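# Carry the ball by gutters into another arm's box

## Task

Get the ball, which starts in a gutter beside one arm, into the roofed box (open on one side) that stands at a different arm. The box must not be moved, raised, rotated or tilted more than a slight amount. The ball may be tipped from one gutter into another and from a gutter into the box. If the ball drops noticeably below table-top height while no robot holds it, the task fails. A gutter only keeps the ball while its open end is raised above the other end; standing its handle upright spills the ball. Do not knock or place anything outside the work area. Arm bases, in metres, with heading in degrees counter-clockwise from +x: arm1 at x=-1.71 y=-0.55 z=+0.89 heading +13; arm2 at x=+0.00 y=-0.10 z=+0.93 heading +103; arm3 at x=+1.71 y=+0.53 z=+0.88 heading -169. To finish, open all grippers and pull the arms away; the ball has to stay in the box with no robot supporting anything.

## Robot and tools

Robots: three identical i2rt Big YAM arms named arm1, arm2 and arm3, each with six joints, a two-finger gripper and a wrist camera. Reach is roughly 1.0 m from the joint1 axis. Fixed room cameras: cam_end_1, cam_end_2, cam_gap_1, cam_gap_2, cam_side, cam_top. Wrist cameras: arm1_cam_wrist, arm2_cam_wrist, arm3_cam_wrist; with joints 1 and 6 at 0 and the hand level and forward, the wrist camera sits above the hand looking toward the fingertips.

Frame: one shared world frame, origin on the floor, +z up, metres. The hand point is the midpoint between the fingertips; the hand z axis runs along the fingers, and the fingers open along the hand y axis. Base positions and headings are given in the task. Only joint angles are commanded; no Cartesian poses are sent.

Joints (radians, absolute targets, with the tolerance counted as reached):
joint1_rad -2.879 to 2.879 (±0.045): yaw of the whole arm about its base, positive counter-clockwise seen from above; 0 points along the base heading.
joint2_rad 0 to 3.141 (±0.14): shoulder; 0 has the upper arm roughly level pointing backward, larger values raise it and then carry it forward.
joint3_rad 0 to 3.019 (±0.09): elbow; 0 is fully folded, larger opens it.
joint4_rad -1.692 to 1.57 (±0.055): hand pitch, positive tilts the fingers up.
joint5_rad -1.57 to 1.57 (±0.03): hand side swing, positive toward the arm's right.
joint6_rad -2.094 to 2.094 (±0.035): hand roll, positive clockwise viewed from behind the hand.
gripper_m 0 to 0.093 (±0.003): fingertip gap in metres, an absolute opening, not an offset. Grip force tops out near 50 to 62 N per pad.

Tools:
execute_actions: argument actions is a list holding either no action or exactly one. That action is an object keyed by any of arm1, arm2, arm3; each value is {"joints": {...}} naming any subset of the seven keys above with absolute target values. All named motions begin at once and may finish at different moments; joints move at different speeds, so the hand can sweep a wide, curved path. An action is cut off after 15 s. Optional cameras lists which images to return (omitted, null or ["all"] gives all; [] gives none). An unknown key, camera name or out-of-range value rejects the entire call and nothing moves. An empty actions list just reports state and images. Example: {"actions":[{"arm2":{"joints":{"joint1_rad":0.3,"gripper_m":0.05}}}],"cameras":["cam_top"]}.
wait: seconds from 0 to 10; sends nothing new, the scene keeps running, then returns state and images.
zoom_image: camera plus region [x0, y0, x1, y1] in pixels of that camera's most recent full image, origin top-left, at most 504 by 504; gives a more detailed crop. Wrist images are 616x616; room images are 896x504.
finished_scene: scene is the integer number of the current scene. It ends that scene for good and reports success; the next scene's task arrives in its result.

Reading results: joint_positions gives current angles (and gripper gap); torques list the drive output for joints 1 to 6, which carry offsets, noise and friction, and are nonzero even in free air. joint_status tells how each commanded motion of the last accepted action ended: reached, "off_target" (resting short, possibly still pushing), "contact_stop" or "time_out" (target dropped, joint holds where it stopped; after a time_out a joint may keep a target up to 0.375, 0.375, 0.113, 0.225, 0.075, 0.3 rad from its position for joints 1 to 6 and keep pushing), "not_followed" (a safety check blocked that arm's joint targets; a "joint command not followed" line with a "cause:" explains it; gripper targets still run; blocked targets may be retried on later actions). on_its_own lists joints not commanded in this call; "held at" is the target held, not the actual angle. The pictures line names the cameras in image order. MOTOR HOT warns at 85 °C; at 100 °C an OVER-TEMPERATURE FAULT drops that arm and its gripper until cooled, and its keys then read "limit_stop_at_motor_heat"; resend those targets. If a call reports a stop, later calls in the same reply are skipped.

Cautions: joints or arms left out of an action may still be driving toward earlier targets; to relieve a joint that is pushing, command its reported position. Tiny changes from the current angle may not move a joint. The arms do not halt on contact and can press hard; sustained pressing heats motors, including while you are thinking, when the last command is simply held. Loaded joints slowly sag. A hard squeeze between two robots fails the task, and a hard collision may; the anti-collision check can react late and ignores fingers, gripper housings and wrist cameras. Robots never wait for one another. Avoid dropping, slamming or losing the ball, nudging the box, or pushing anything off the work area. The ball can occasionally get a brief external shove. Fewer and shorter motions are better.

Each tool is called as a command line: name --argument value for each argument, lists and objects as JSON in quotes; but a table of rows of numbers goes row by row, as --pt "numbers of a row", without its own name.

## Session

execute_actions --actions '[]'

Scene clock: 0.00 s.
Joint torques (N m, as the arm reports them, + toward a larger angle): no reading
Motor temperatures (°C, as the motors report them): arm1=[21 26 24 23 25 24] | arm2=[24 25 24 24 23 24] | arm3=[23 22 22 25 22 24]
arm1.joint_positions: joint1_rad=+0.220 joint2_rad=+0.343 joint3_rad=+1.478 joint4_rad=-1.340 joint5_rad=+0.067 joint6_rad=-0.258 gripper_m=+0.094
arm1.joint_status: not commanded
arm1.hand: x=-1.6290 y=-0.5245 z=+1.5034 quat_wxyz=(-0.630, +0.251, -0.734, -0.036) (m; scene frame)
arm2.joint_positions: joint1_rad=-0.580 joint2_rad=+0.548 joint3_rad=+1.389 joint4_rad=-1.622 joint5_rad=+0.251 joint6_rad=-0.767 gripper_m=+0.094
arm2.joint_status: not commanded
arm2.hand: x=+0.0930 y=+0.0373 z=+1.4302 quat_wxyz=(-0.398, +0.742, -0.538, +0.028) (m; scene frame)
arm3.joint_positions: joint1_rad=-0.115 joint2_rad=+0.634 joint3_rad=+1.477 joint4_rad=-1.346 joint5_rad=-0.194 joint6_rad=+0.628 gripper_m=+0.094
arm3.joint_status: not commanded
arm3.hand: x=+1.5002 y=+0.4854 z=+1.4647 quat_wxyz=(-0.256, -0.834, +0.187, +0.451) (m; scene frame)
pictures: arm1_cam_wrist, arm2_cam_wrist, arm3_cam_wrist, cam_end_1, cam_end_2, cam_gap_1, cam_gap_2, cam_side, cam_top
Images, in order (width x height): arm1_cam_wrist 616x616, arm2_cam_wrist 616x616, arm3_cam_wrist 616x616, cam_end_1 896x504, cam_end_2 896x504, cam_gap_1 896x504, cam_gap_2 896x504, cam_side 896x504, cam_top 896x504.

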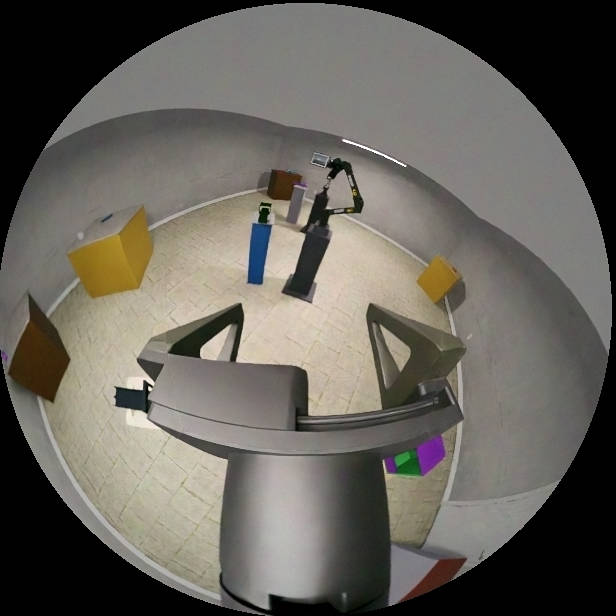

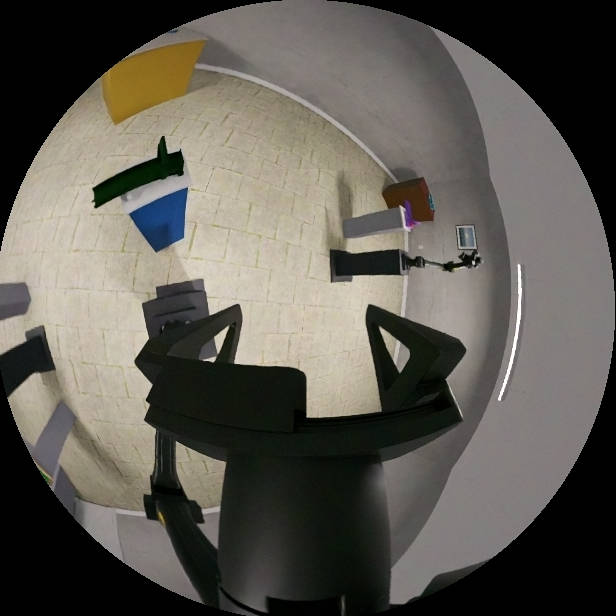

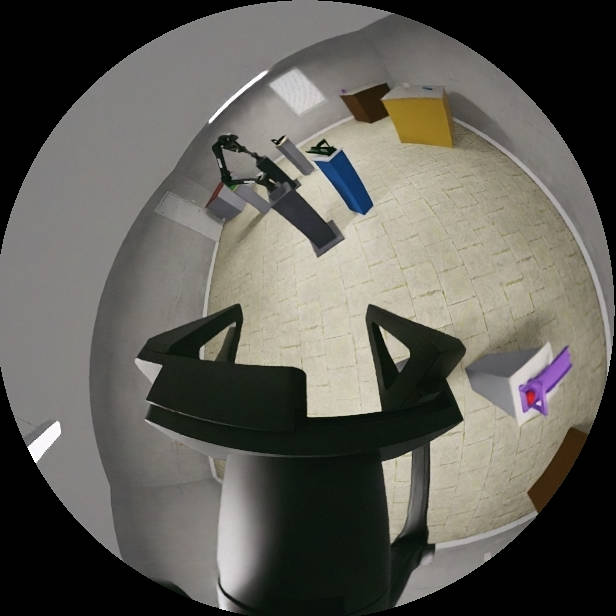

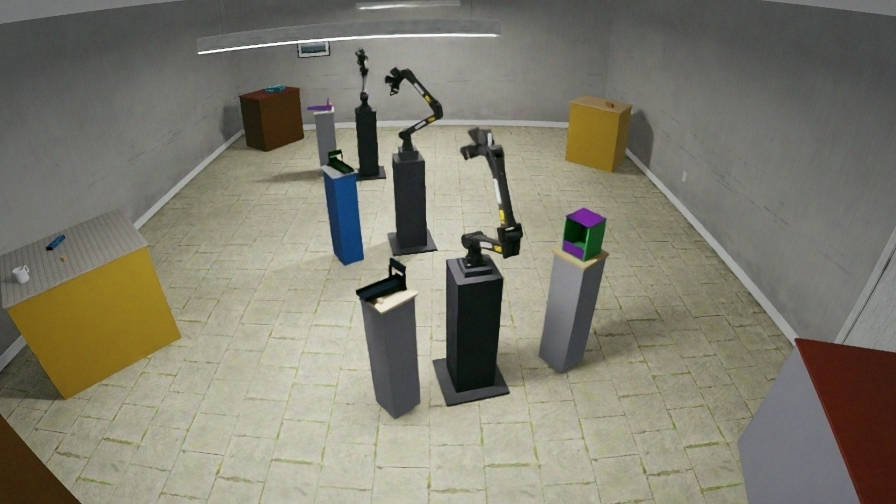

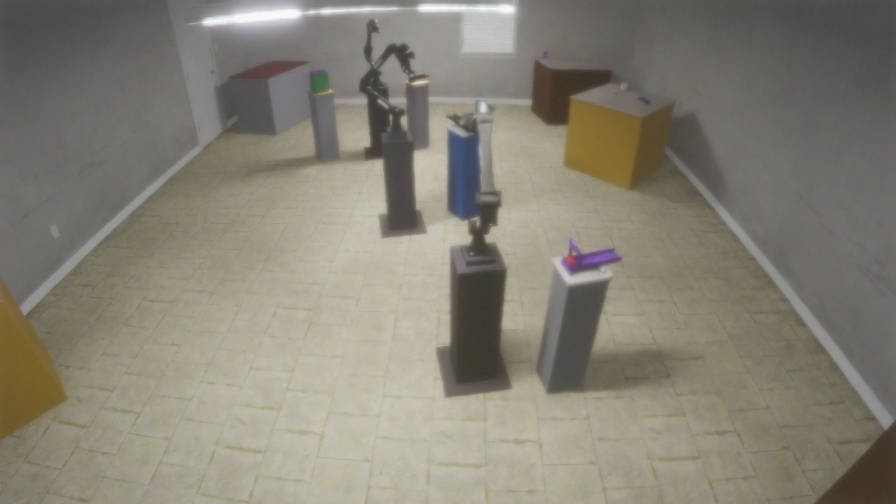

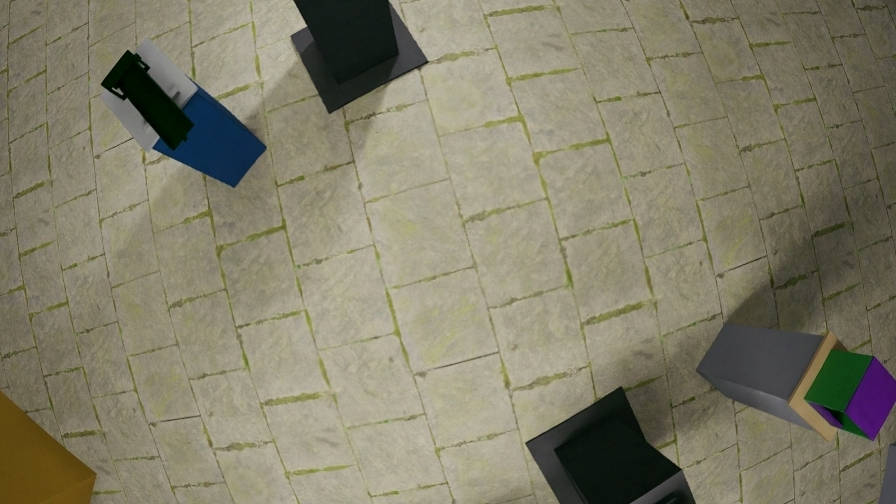

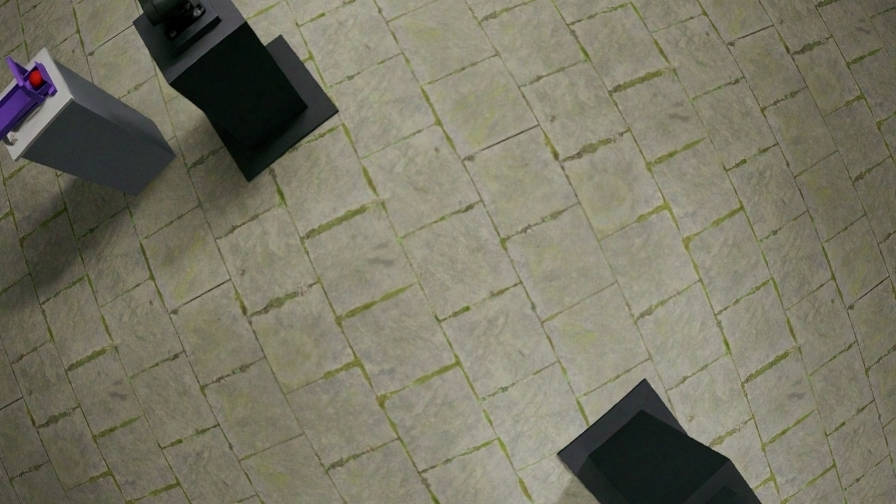

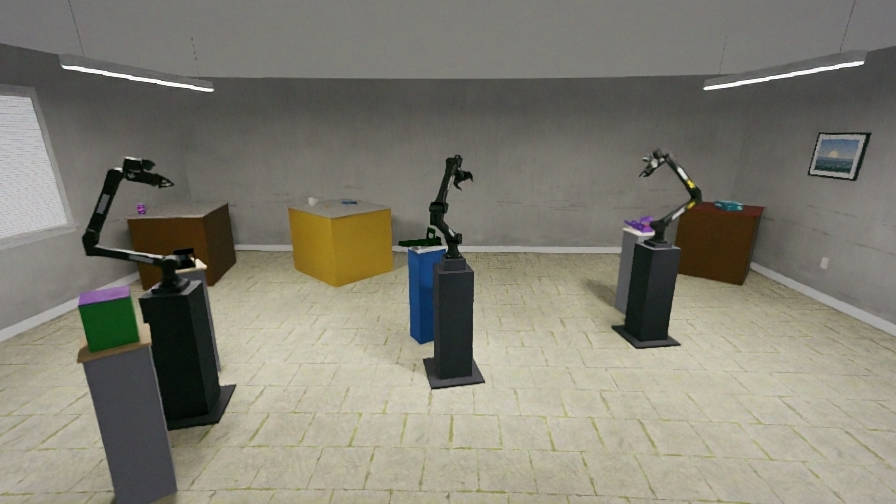

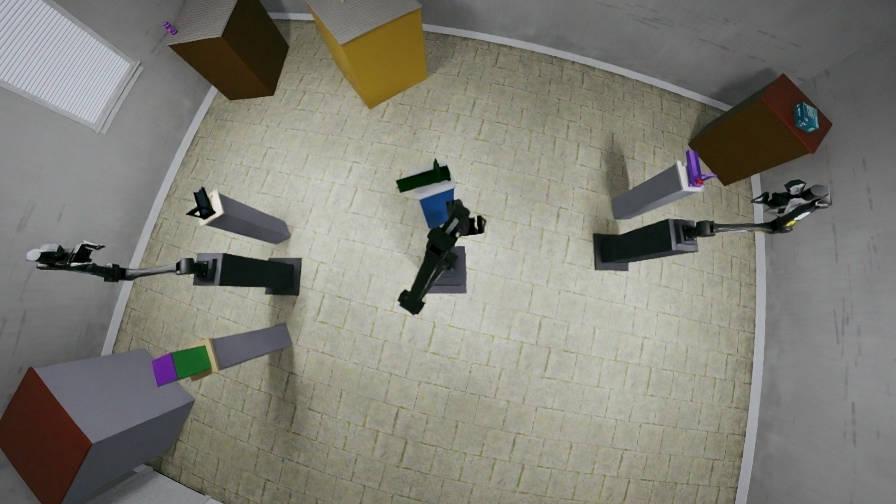

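zoom_image --camera "cam_end_2" --region '[530,220,650,300]'

zoom_image --camera "cam_end_1" --region '[340,190,630,330]'

zoom_image --camera "cam_gap_1" --region '[80,20,240,170]'

zoom_image --camera "arm3_cam_wrist" --region '[480,320,600,440]'

zoom_image --camera "cam_side" --region '[380,200,480,270]'

Region (530, 220, 650, 300) of cam_end_2's 896x504 image, scaled by 4.200, with more detail than that image has.

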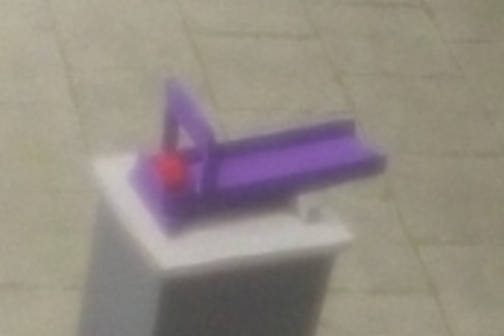

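Region (340, 190, 630, 330) of cam_end_1's 896x504 image, scaled by 1.738, with more detail than that image has; it fills the top 243 rows of this view, and the rest is white.

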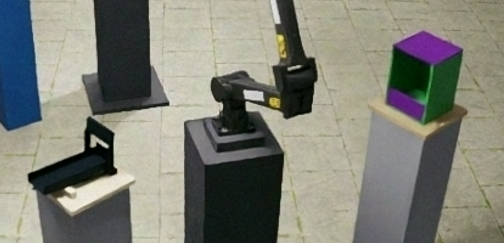

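Region (80, 20, 240, 170) of cam_gap_1's 896x504 image, scaled by 3.150, with more detail than that image has; it fills the top 472 rows of this view, and the rest is white.

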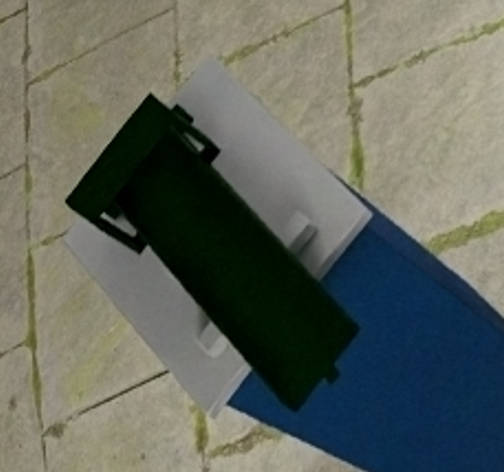

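Region (480, 320, 600, 440) of arm3_cam_wrist's 616x616 image, scaled by 4.200, with more detail than that image has.

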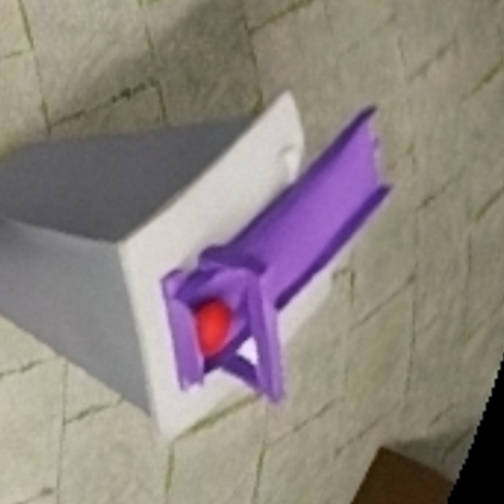

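Region (380, 200, 480, 270) of cam_side's 896x504 image, scaled by 5.040, with more detail than that image has; it fills the top 353 rows of this view, and the rest is white.

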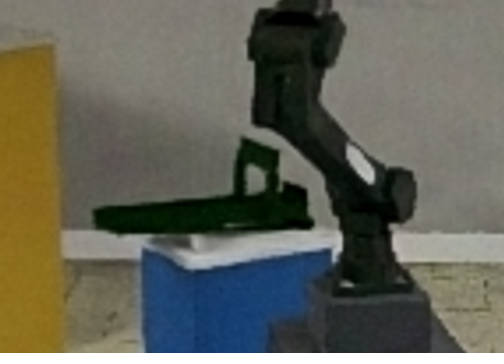

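execute_actions --actions '[{"arm1":{"joints":{"joint1_rad":1.55,"joint2_rad":1.4,"joint3_rad":1.4,"joint4_rad":-1.57,"joint5_rad":0,"joint6_rad":0}},"arm2":{"joints":{"joint1_rad":0.15,"joint2_rad":1.6,"joint3_rad":1.7,"joint4_rad":-1.6,"joint5_rad":0,"joint6_rad":0}},"arm3":{"joints":{"joint1_rad":-1.6,"joint2_rad":1.3,"joint3_rad":1.4,"joint4_rad":-1.5,"joint5_rad":0,"joint6_rad":0}}}]'

Scene clock: 2.37 s.
Joint torques (N m, as the arm reports them, + toward a larger angle): arm1=[  0.58 -12.65   8.53  -0.1   -0.02   0.12] | arm2=[ -0.85 -18.61  11.1    0.7    0.02   0.11] | arm3=[ 0.77 -7.09  9.29  0.95  0.06 -0.1 ]
Motor temperatures (°C, as the motors report them): arm1=[21 26 25 23 25 24] | arm2=[24 25 25 24 23 24] | arm3=[23 22 23 25 22 24]
arm1.joint_positions: joint1_rad=+1.552 joint2_rad=+1.403 joint3_rad=+1.406 joint4_rad=-1.559 joint5_rad=+0.001 joint6_rad=-0.010 gripper_m=+0.094
arm1.joint_status: all done
arm1.hand: x=-1.8020 y=-0.1512 z=+1.1559 quat_wxyz=(-0.005, +0.782, -0.623, -0.005) (m; scene frame)
arm2.joint_positions: joint1_rad=+0.152 joint2_rad=+1.624 joint3_rad=+1.683 joint4_rad=-1.609 joint5_rad=+0.001 joint6_rad=-0.014 gripper_m=+0.094
arm2.joint_status: all done
arm2.hand: x=-0.1864 y=+0.3623 z=+1.2101 quat_wxyz=(-0.007, +0.833, -0.553, -0.007) (m; scene frame)
arm3.joint_positions: joint1_rad=-1.597 joint2_rad=+1.307 joint3_rad=+1.384 joint4_rad=-1.493 joint5_rad=+0.000 joint6_rad=+0.015 gripper_m=+0.094
arm3.joint_status: all done
arm3.hand: x=+1.6521 y=+0.9346 z=+1.1822 quat_wxyz=(+0.043, -0.755, +0.651, +0.061) (m; scene frame)
pictures: arm1_cam_wrist, arm2_cam_wrist, arm3_cam_wrist, cam_end_1, cam_end_2, cam_gap_1, cam_gap_2, cam_side, cam_top
Images, in order (width x height): arm1_cam_wrist 616x616, arm2_cam_wrist 616x616, arm3_cam_wrist 616x616, cam_end_1 896x504, cam_end_2 896x504, cam_gap_1 896x504, cam_gap_2 896x504, cam_side 896x504, cam_top 896x504.

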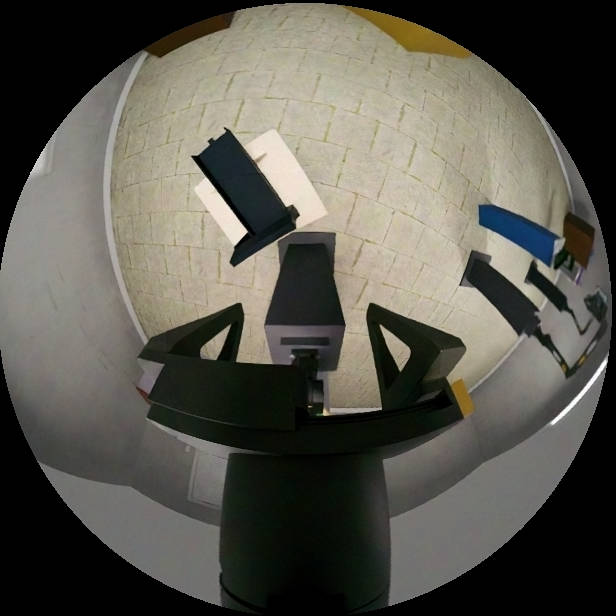

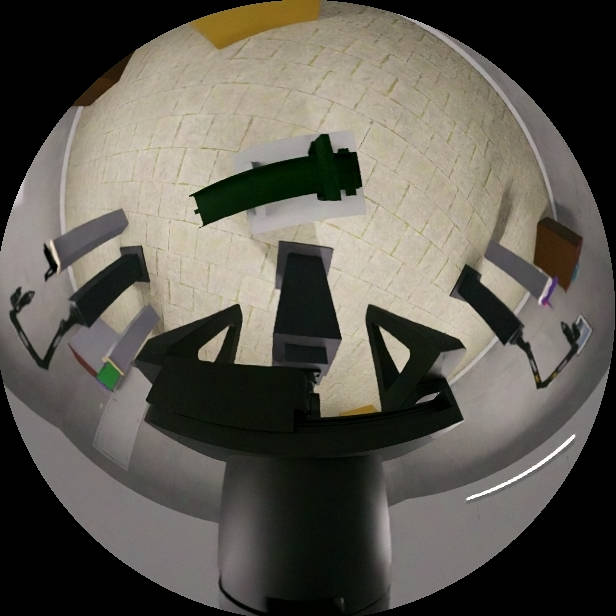

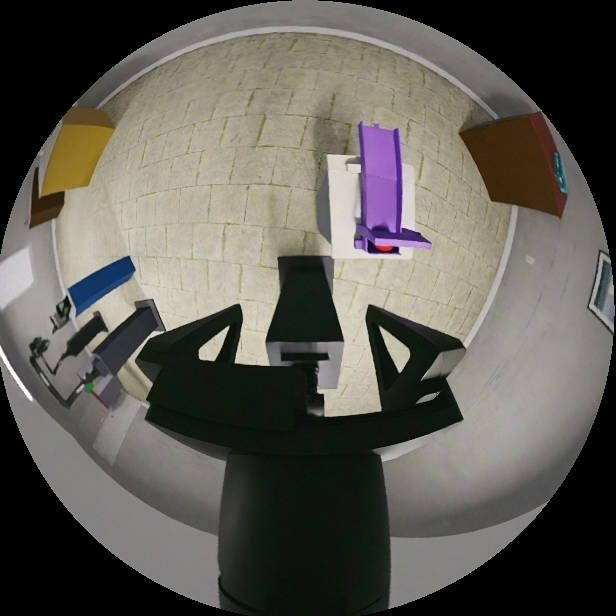

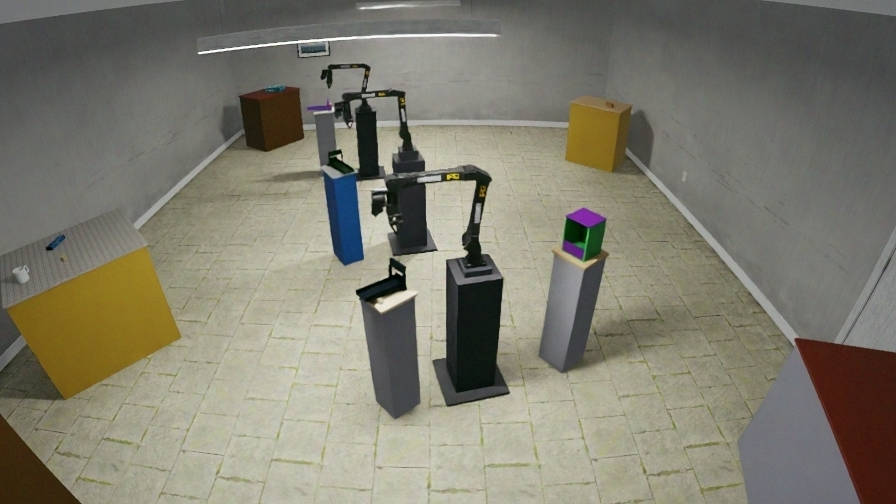

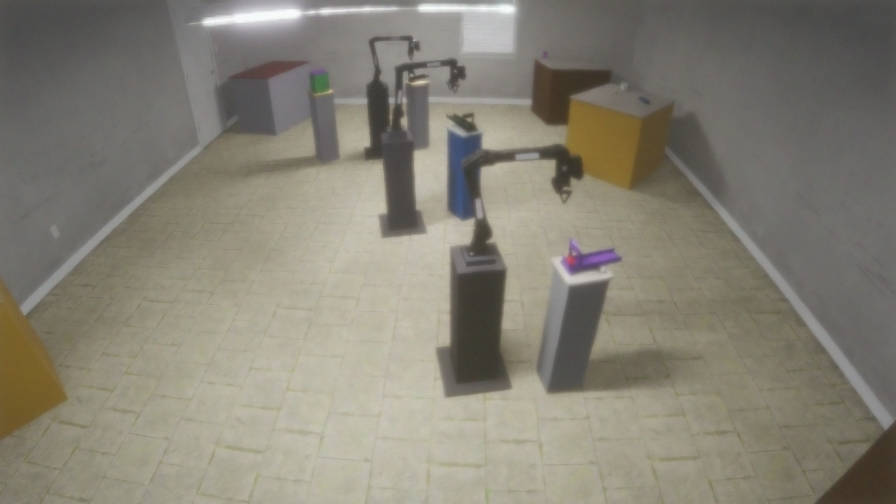

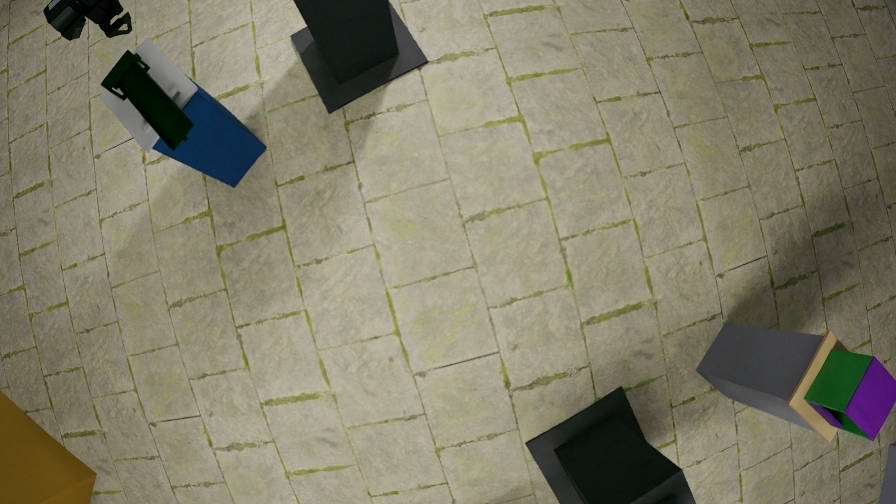

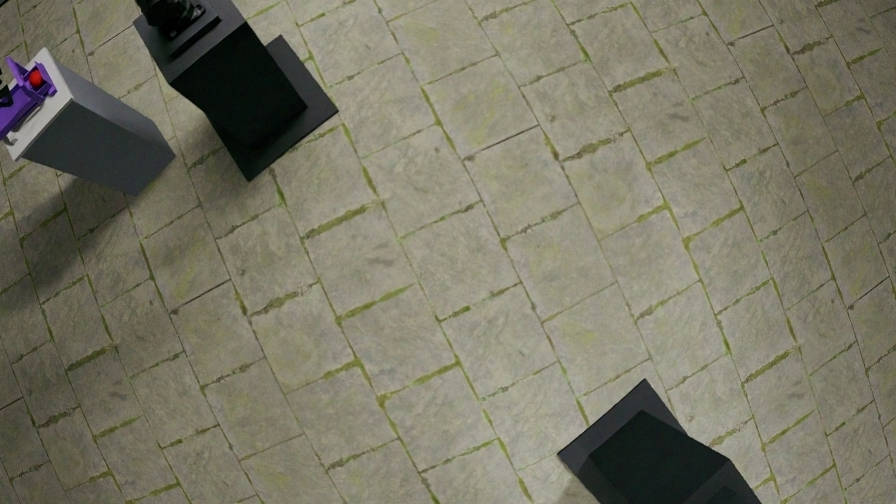

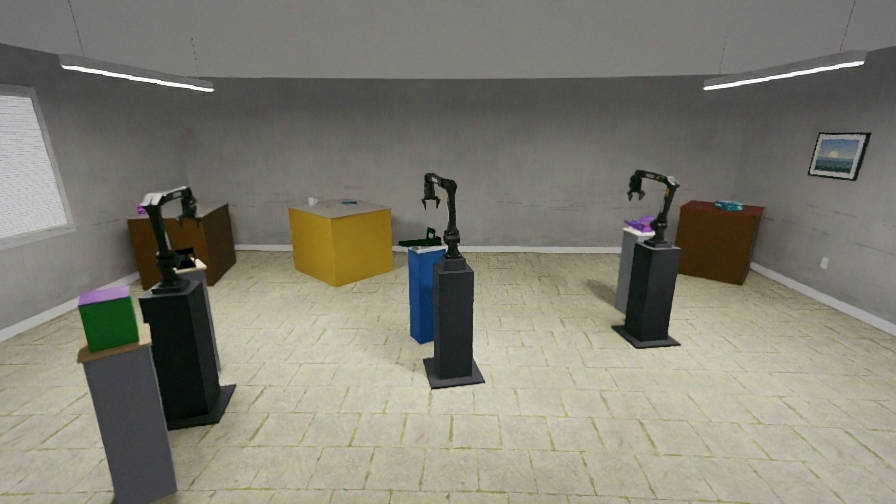

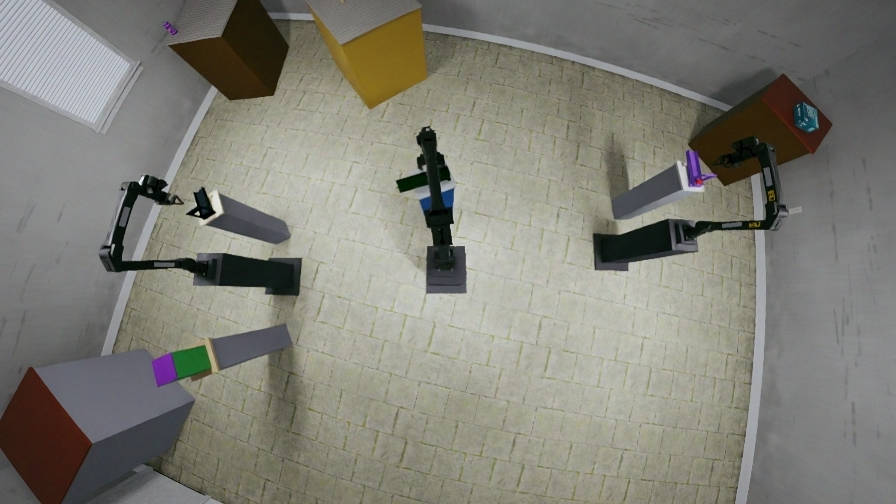

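execute_actions --actions '[{"arm1":{"joints":{"joint1_rad":1.70,"joint2_rad":1.319,"joint3_rad":1.01,"joint4_rad":-1.131,"joint5_rad":-0.045,"joint6_rad":1.25}},"arm2":{"joints":{"joint1_rad":0.05,"joint2_rad":2.01,"joint3_rad":1.8,"joint4_rad":-1.363,"joint5_rad":-0.15,"joint6_rad":-0.25}},"arm3":{"joints":{"joint1_rad":-2.02,"joint2_rad":1.498,"joint3_rad":1.22,"joint4_rad":-1.152,"joint5_rad":-0.07,"joint6_rad":1.07}}}]' --cameras '["arm1_cam_wrist","arm2_cam_wrist","arm3_cam_wrist","cam_end_1","cam_end_2","cam_side"]'

Scene clock: 5.47 s.
Joint torques (N m, as the arm reports them, + toward a larger angle): arm1=[  0.45 -10.3    7.96   0.99   0.05   0.08] | arm2=[  0.54 -24.26  11.25   0.7   -0.23  -0.21] | arm3=[ 1.78 -8.79  9.12  1.51  0.11  0.17]
Motor temperatures (°C, as the motors report them): arm1=[21 26 25 23 25 24] | arm2=[24 26 26 24 23 24] | arm3=[23 23 23 25 22 24]
arm1.joint_positions: joint1_rad=+1.707 joint2_rad=+1.317 joint3_rad=+1.019 joint4_rad=-1.143 joint5_rad=-0.044 joint6_rad=+1.239 gripper_m=+0.094
arm1.joint_status: all done
arm1.hand: x=-1.8625 y=-0.1929 z=+1.0438 quat_wxyz=(+0.023, +0.344, -0.936, -0.064) (m; scene frame)
arm2.joint_positions: joint1_rad=+0.045 joint2_rad=+2.034 joint3_rad=+1.775 joint4_rad=-1.378 joint5_rad=-0.148 joint6_rad=-0.236 gripper_m=+0.094
arm2.joint_status: all done
arm2.hand: x=-0.1899 y=+0.4770 z=+1.0255 quat_wxyz=(+0.075, +0.859, -0.505, -0.026) (m; scene frame)
arm3.joint_positions: joint1_rad=-2.031 joint2_rad=+1.502 joint3_rad=+1.198 joint4_rad=-1.162 joint5_rad=-0.071 joint6_rad=+1.055 gripper_m=+0.094
arm3.joint_status: all done
arm3.hand: x=+1.8268 y=+0.9719 z=+1.0347 quat_wxyz=(-0.018, -0.123, +0.990, +0.059) (m; scene frame)
pictures: arm1_cam_wrist, arm2_cam_wrist, arm3_cam_wrist, cam_end_1, cam_end_2, cam_side
Images, in order (width x height): arm1_cam_wrist 616x616, arm2_cam_wrist 616x616, arm3_cam_wrist 616x616, cam_end_1 896x504, cam_end_2 896x504, cam_side 896x504.

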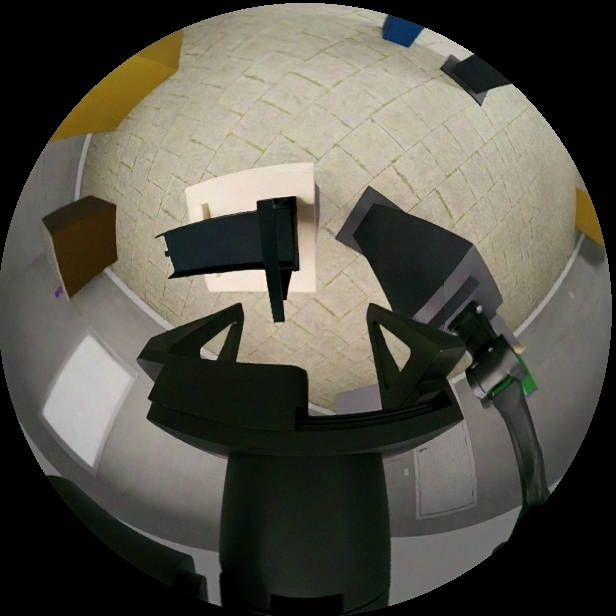

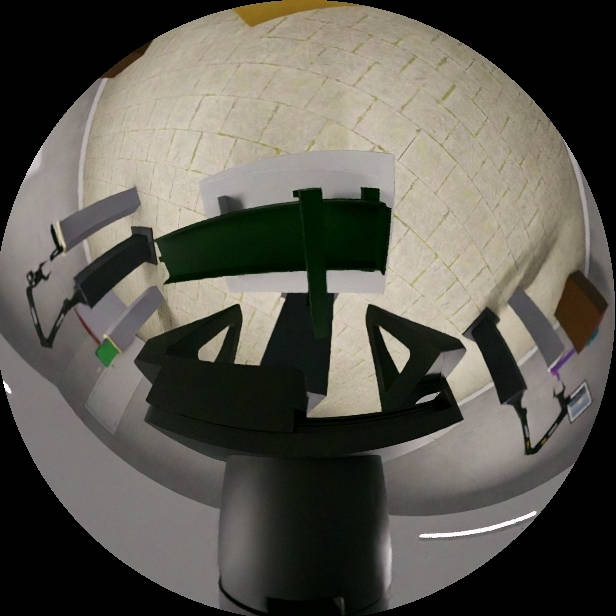

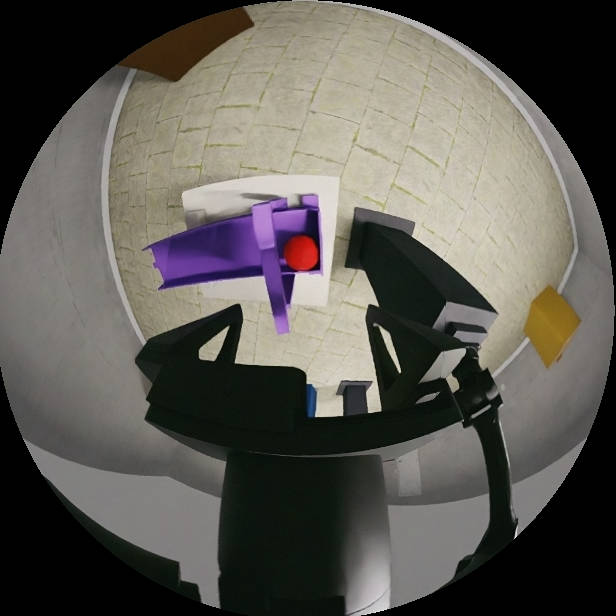

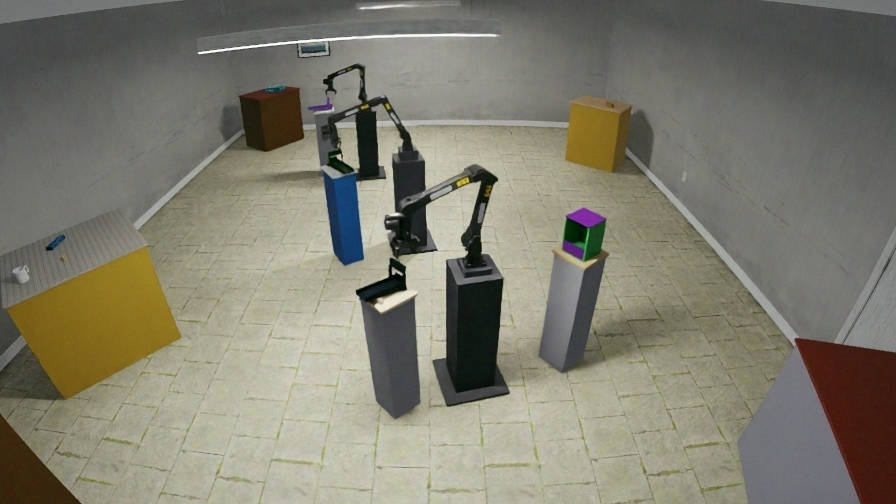

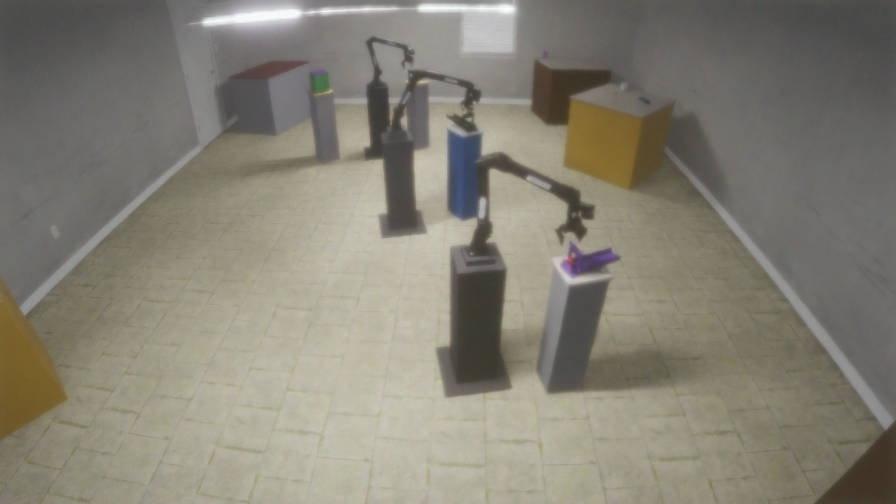

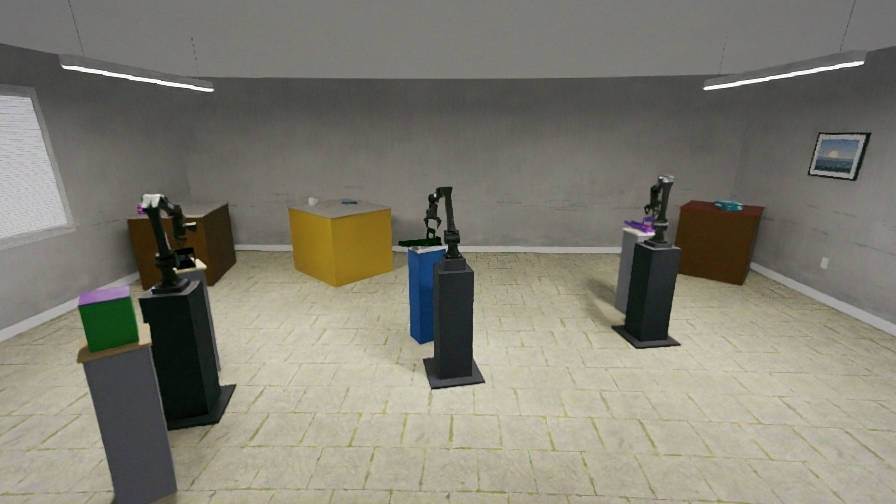

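execute_actions --actions '[{"arm1":{"joints":{"joint1_rad":1.733,"joint2_rad":1.463,"joint3_rad":0.96,"joint4_rad":-0.93,"joint6_rad":1.23}},"arm2":{"joints":{"joint2_rad":2.04,"joint3_rad":1.73,"joint4_rad":-1.235,"joint6_rad":-0.345}},"arm3":{"joints":{"joint1_rad":-1.995,"joint2_rad":1.59,"joint3_rad":1.186,"joint4_rad":-1.0,"joint6_rad":1.0}}}]' --cameras '["arm1_cam_wrist","arm2_cam_wrist","arm3_cam_wrist","cam_end_1","cam_end_2","cam_side"]'

zoom_image --camera "cam_end_2" --region '[530,200,650,300]'

zoom_image --camera "cam_end_1" --region '[340,210,460,320]'

zoom_image --camera "cam_side" --region '[390,200,470,260]'

Scene clock: 6.93 s.
Joint torques (N m, as the arm reports them, + toward a larger angle): arm1=[  1.24 -12.6    7.16   1.04   0.05  -0.1 ] | arm2=[  1.12 -22.6    9.03   1.08  -0.27  -0.22] | arm3=[  1.61 -10.68   7.84   1.58   0.11  -0.13]
Motor temperatures (°C, as the motors report them): arm1=[21 26 25 23 25 24] | arm2=[24 26 26 24 23 24] | arm3=[23 23 24 25 22 24]
arm1.joint_positions: joint1_rad=+1.723 joint2_rad=+1.469 joint3_rad=+0.969 joint4_rad=-0.943 joint5_rad=-0.044 joint6_rad=+1.240 gripper_m=+0.094
arm1.joint_status: all done
arm1.hand: x=-1.8788 y=-0.1690 z=+0.9729 quat_wxyz=(+0.024, +0.351, -0.934, -0.064) (m; scene frame)
arm2.joint_positions: joint1_rad=+0.045 joint2_rad=+2.035 joint3_rad=+1.731 joint4_rad=-1.254 joint5_rad=-0.148 joint6_rad=-0.331 gripper_m=+0.094
arm2.joint_status: all done
arm2.hand: x=-0.1938 y=+0.4912 z=+1.0086 quat_wxyz=(+0.045, +0.884, -0.461, -0.056) (m; scene frame)
arm3.joint_positions: joint1_rad=-2.004 joint2_rad=+1.605 joint3_rad=+1.177 joint4_rad=-1.011 joint5_rad=-0.071 joint6_rad=+1.014 gripper_m=+0.094
arm3.joint_status: all done
arm3.hand: x=+1.8212 y=+1.0020 z=+0.9847 quat_wxyz=(-0.012, -0.157, +0.985, +0.072) (m; scene frame)
pictures: arm1_cam_wrist, arm2_cam_wrist, arm3_cam_wrist, cam_end_1, cam_end_2, cam_side
Images, in order (width x height): arm1_cam_wrist 616x616, arm2_cam_wrist 616x616, arm3_cam_wrist 616x616, cam_end_1 896x504, cam_end_2 896x504, cam_side 896x504.

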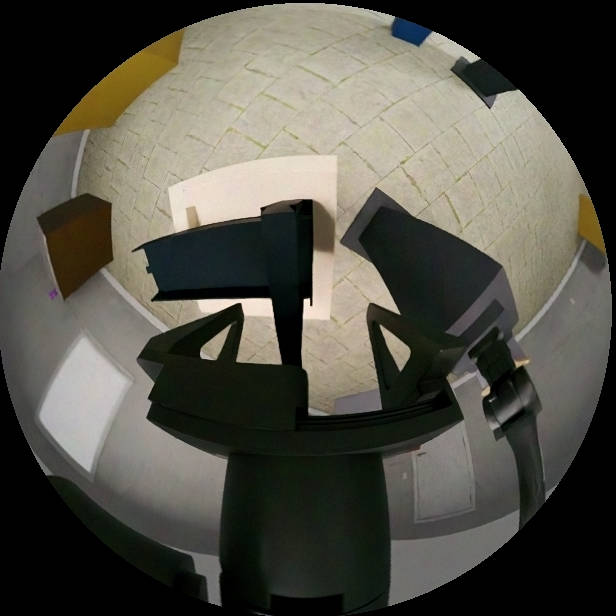

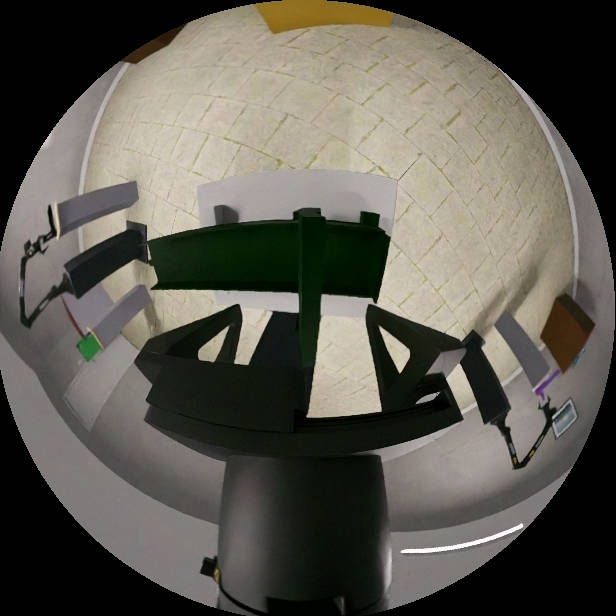

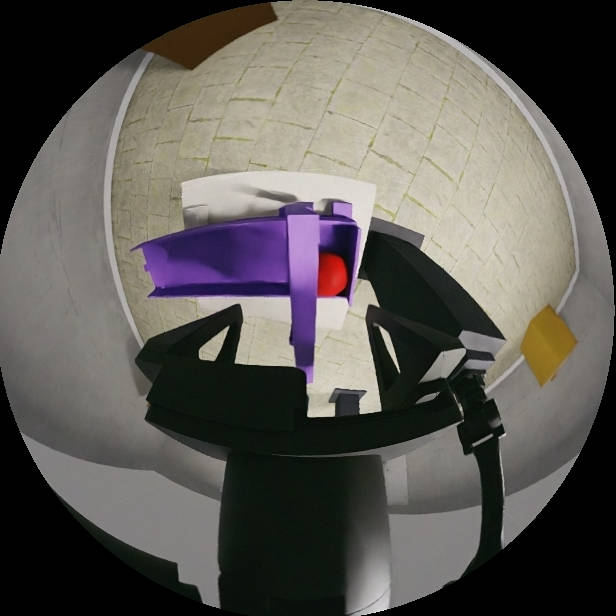

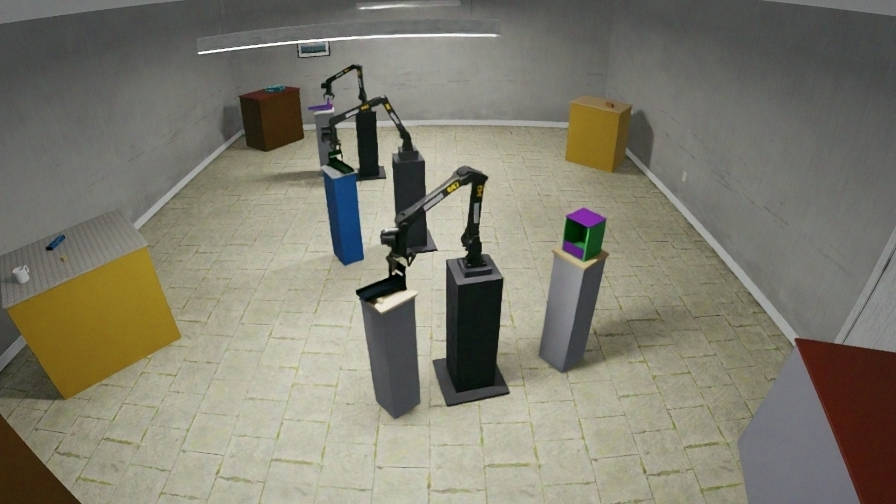

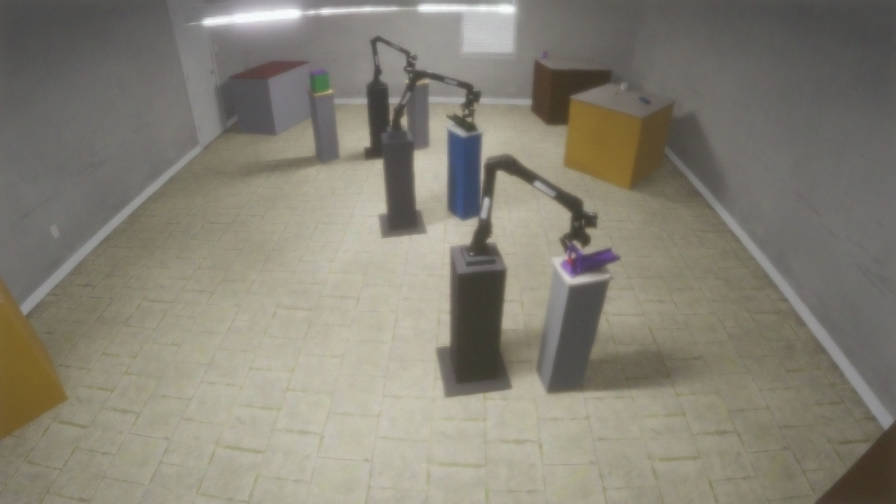

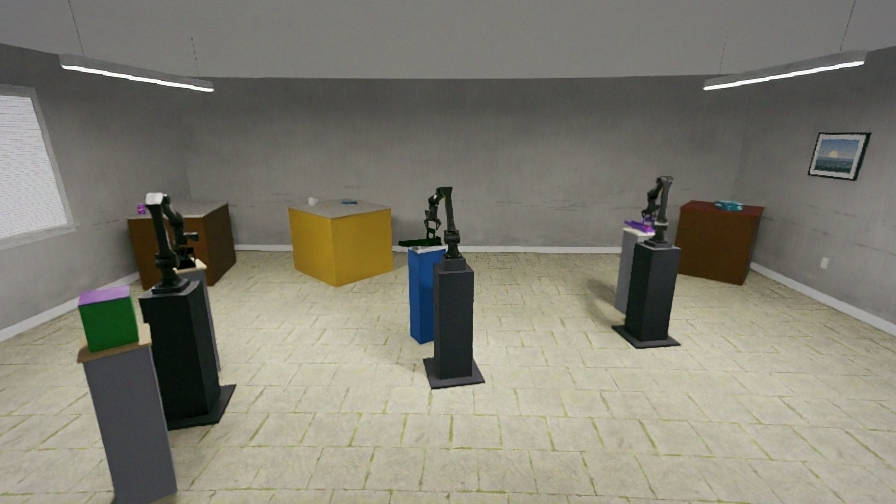

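Region (530, 200, 650, 300) of cam_end_2's 896x504 image, scaled by 4.200, with more detail than that image has.

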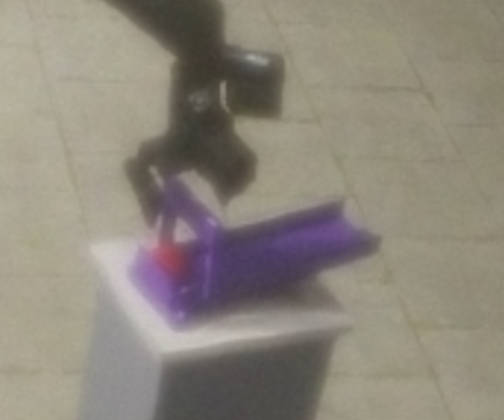

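Region (340, 210, 460, 320) of cam_end_1's 896x504 image, scaled by 4.200, with more detail than that image has; it fills the top 462 rows of this view, and the rest is white.

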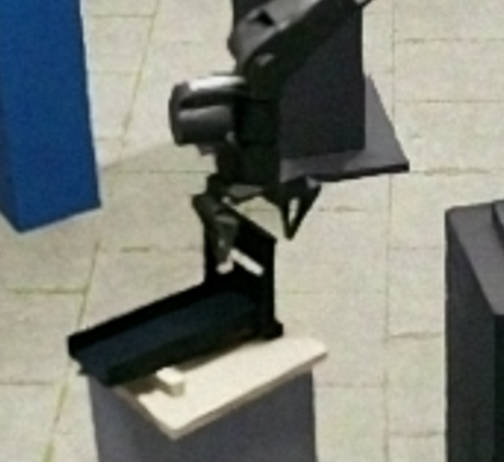

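Region (390, 200, 470, 260) of cam_side's 896x504 image, scaled by 6.300, with more detail than that image has; it fills the top 378 rows of this view, and the rest is white.

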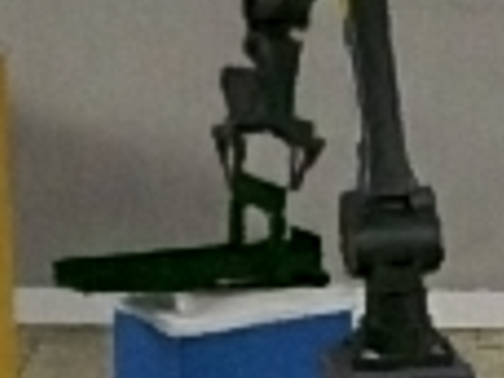

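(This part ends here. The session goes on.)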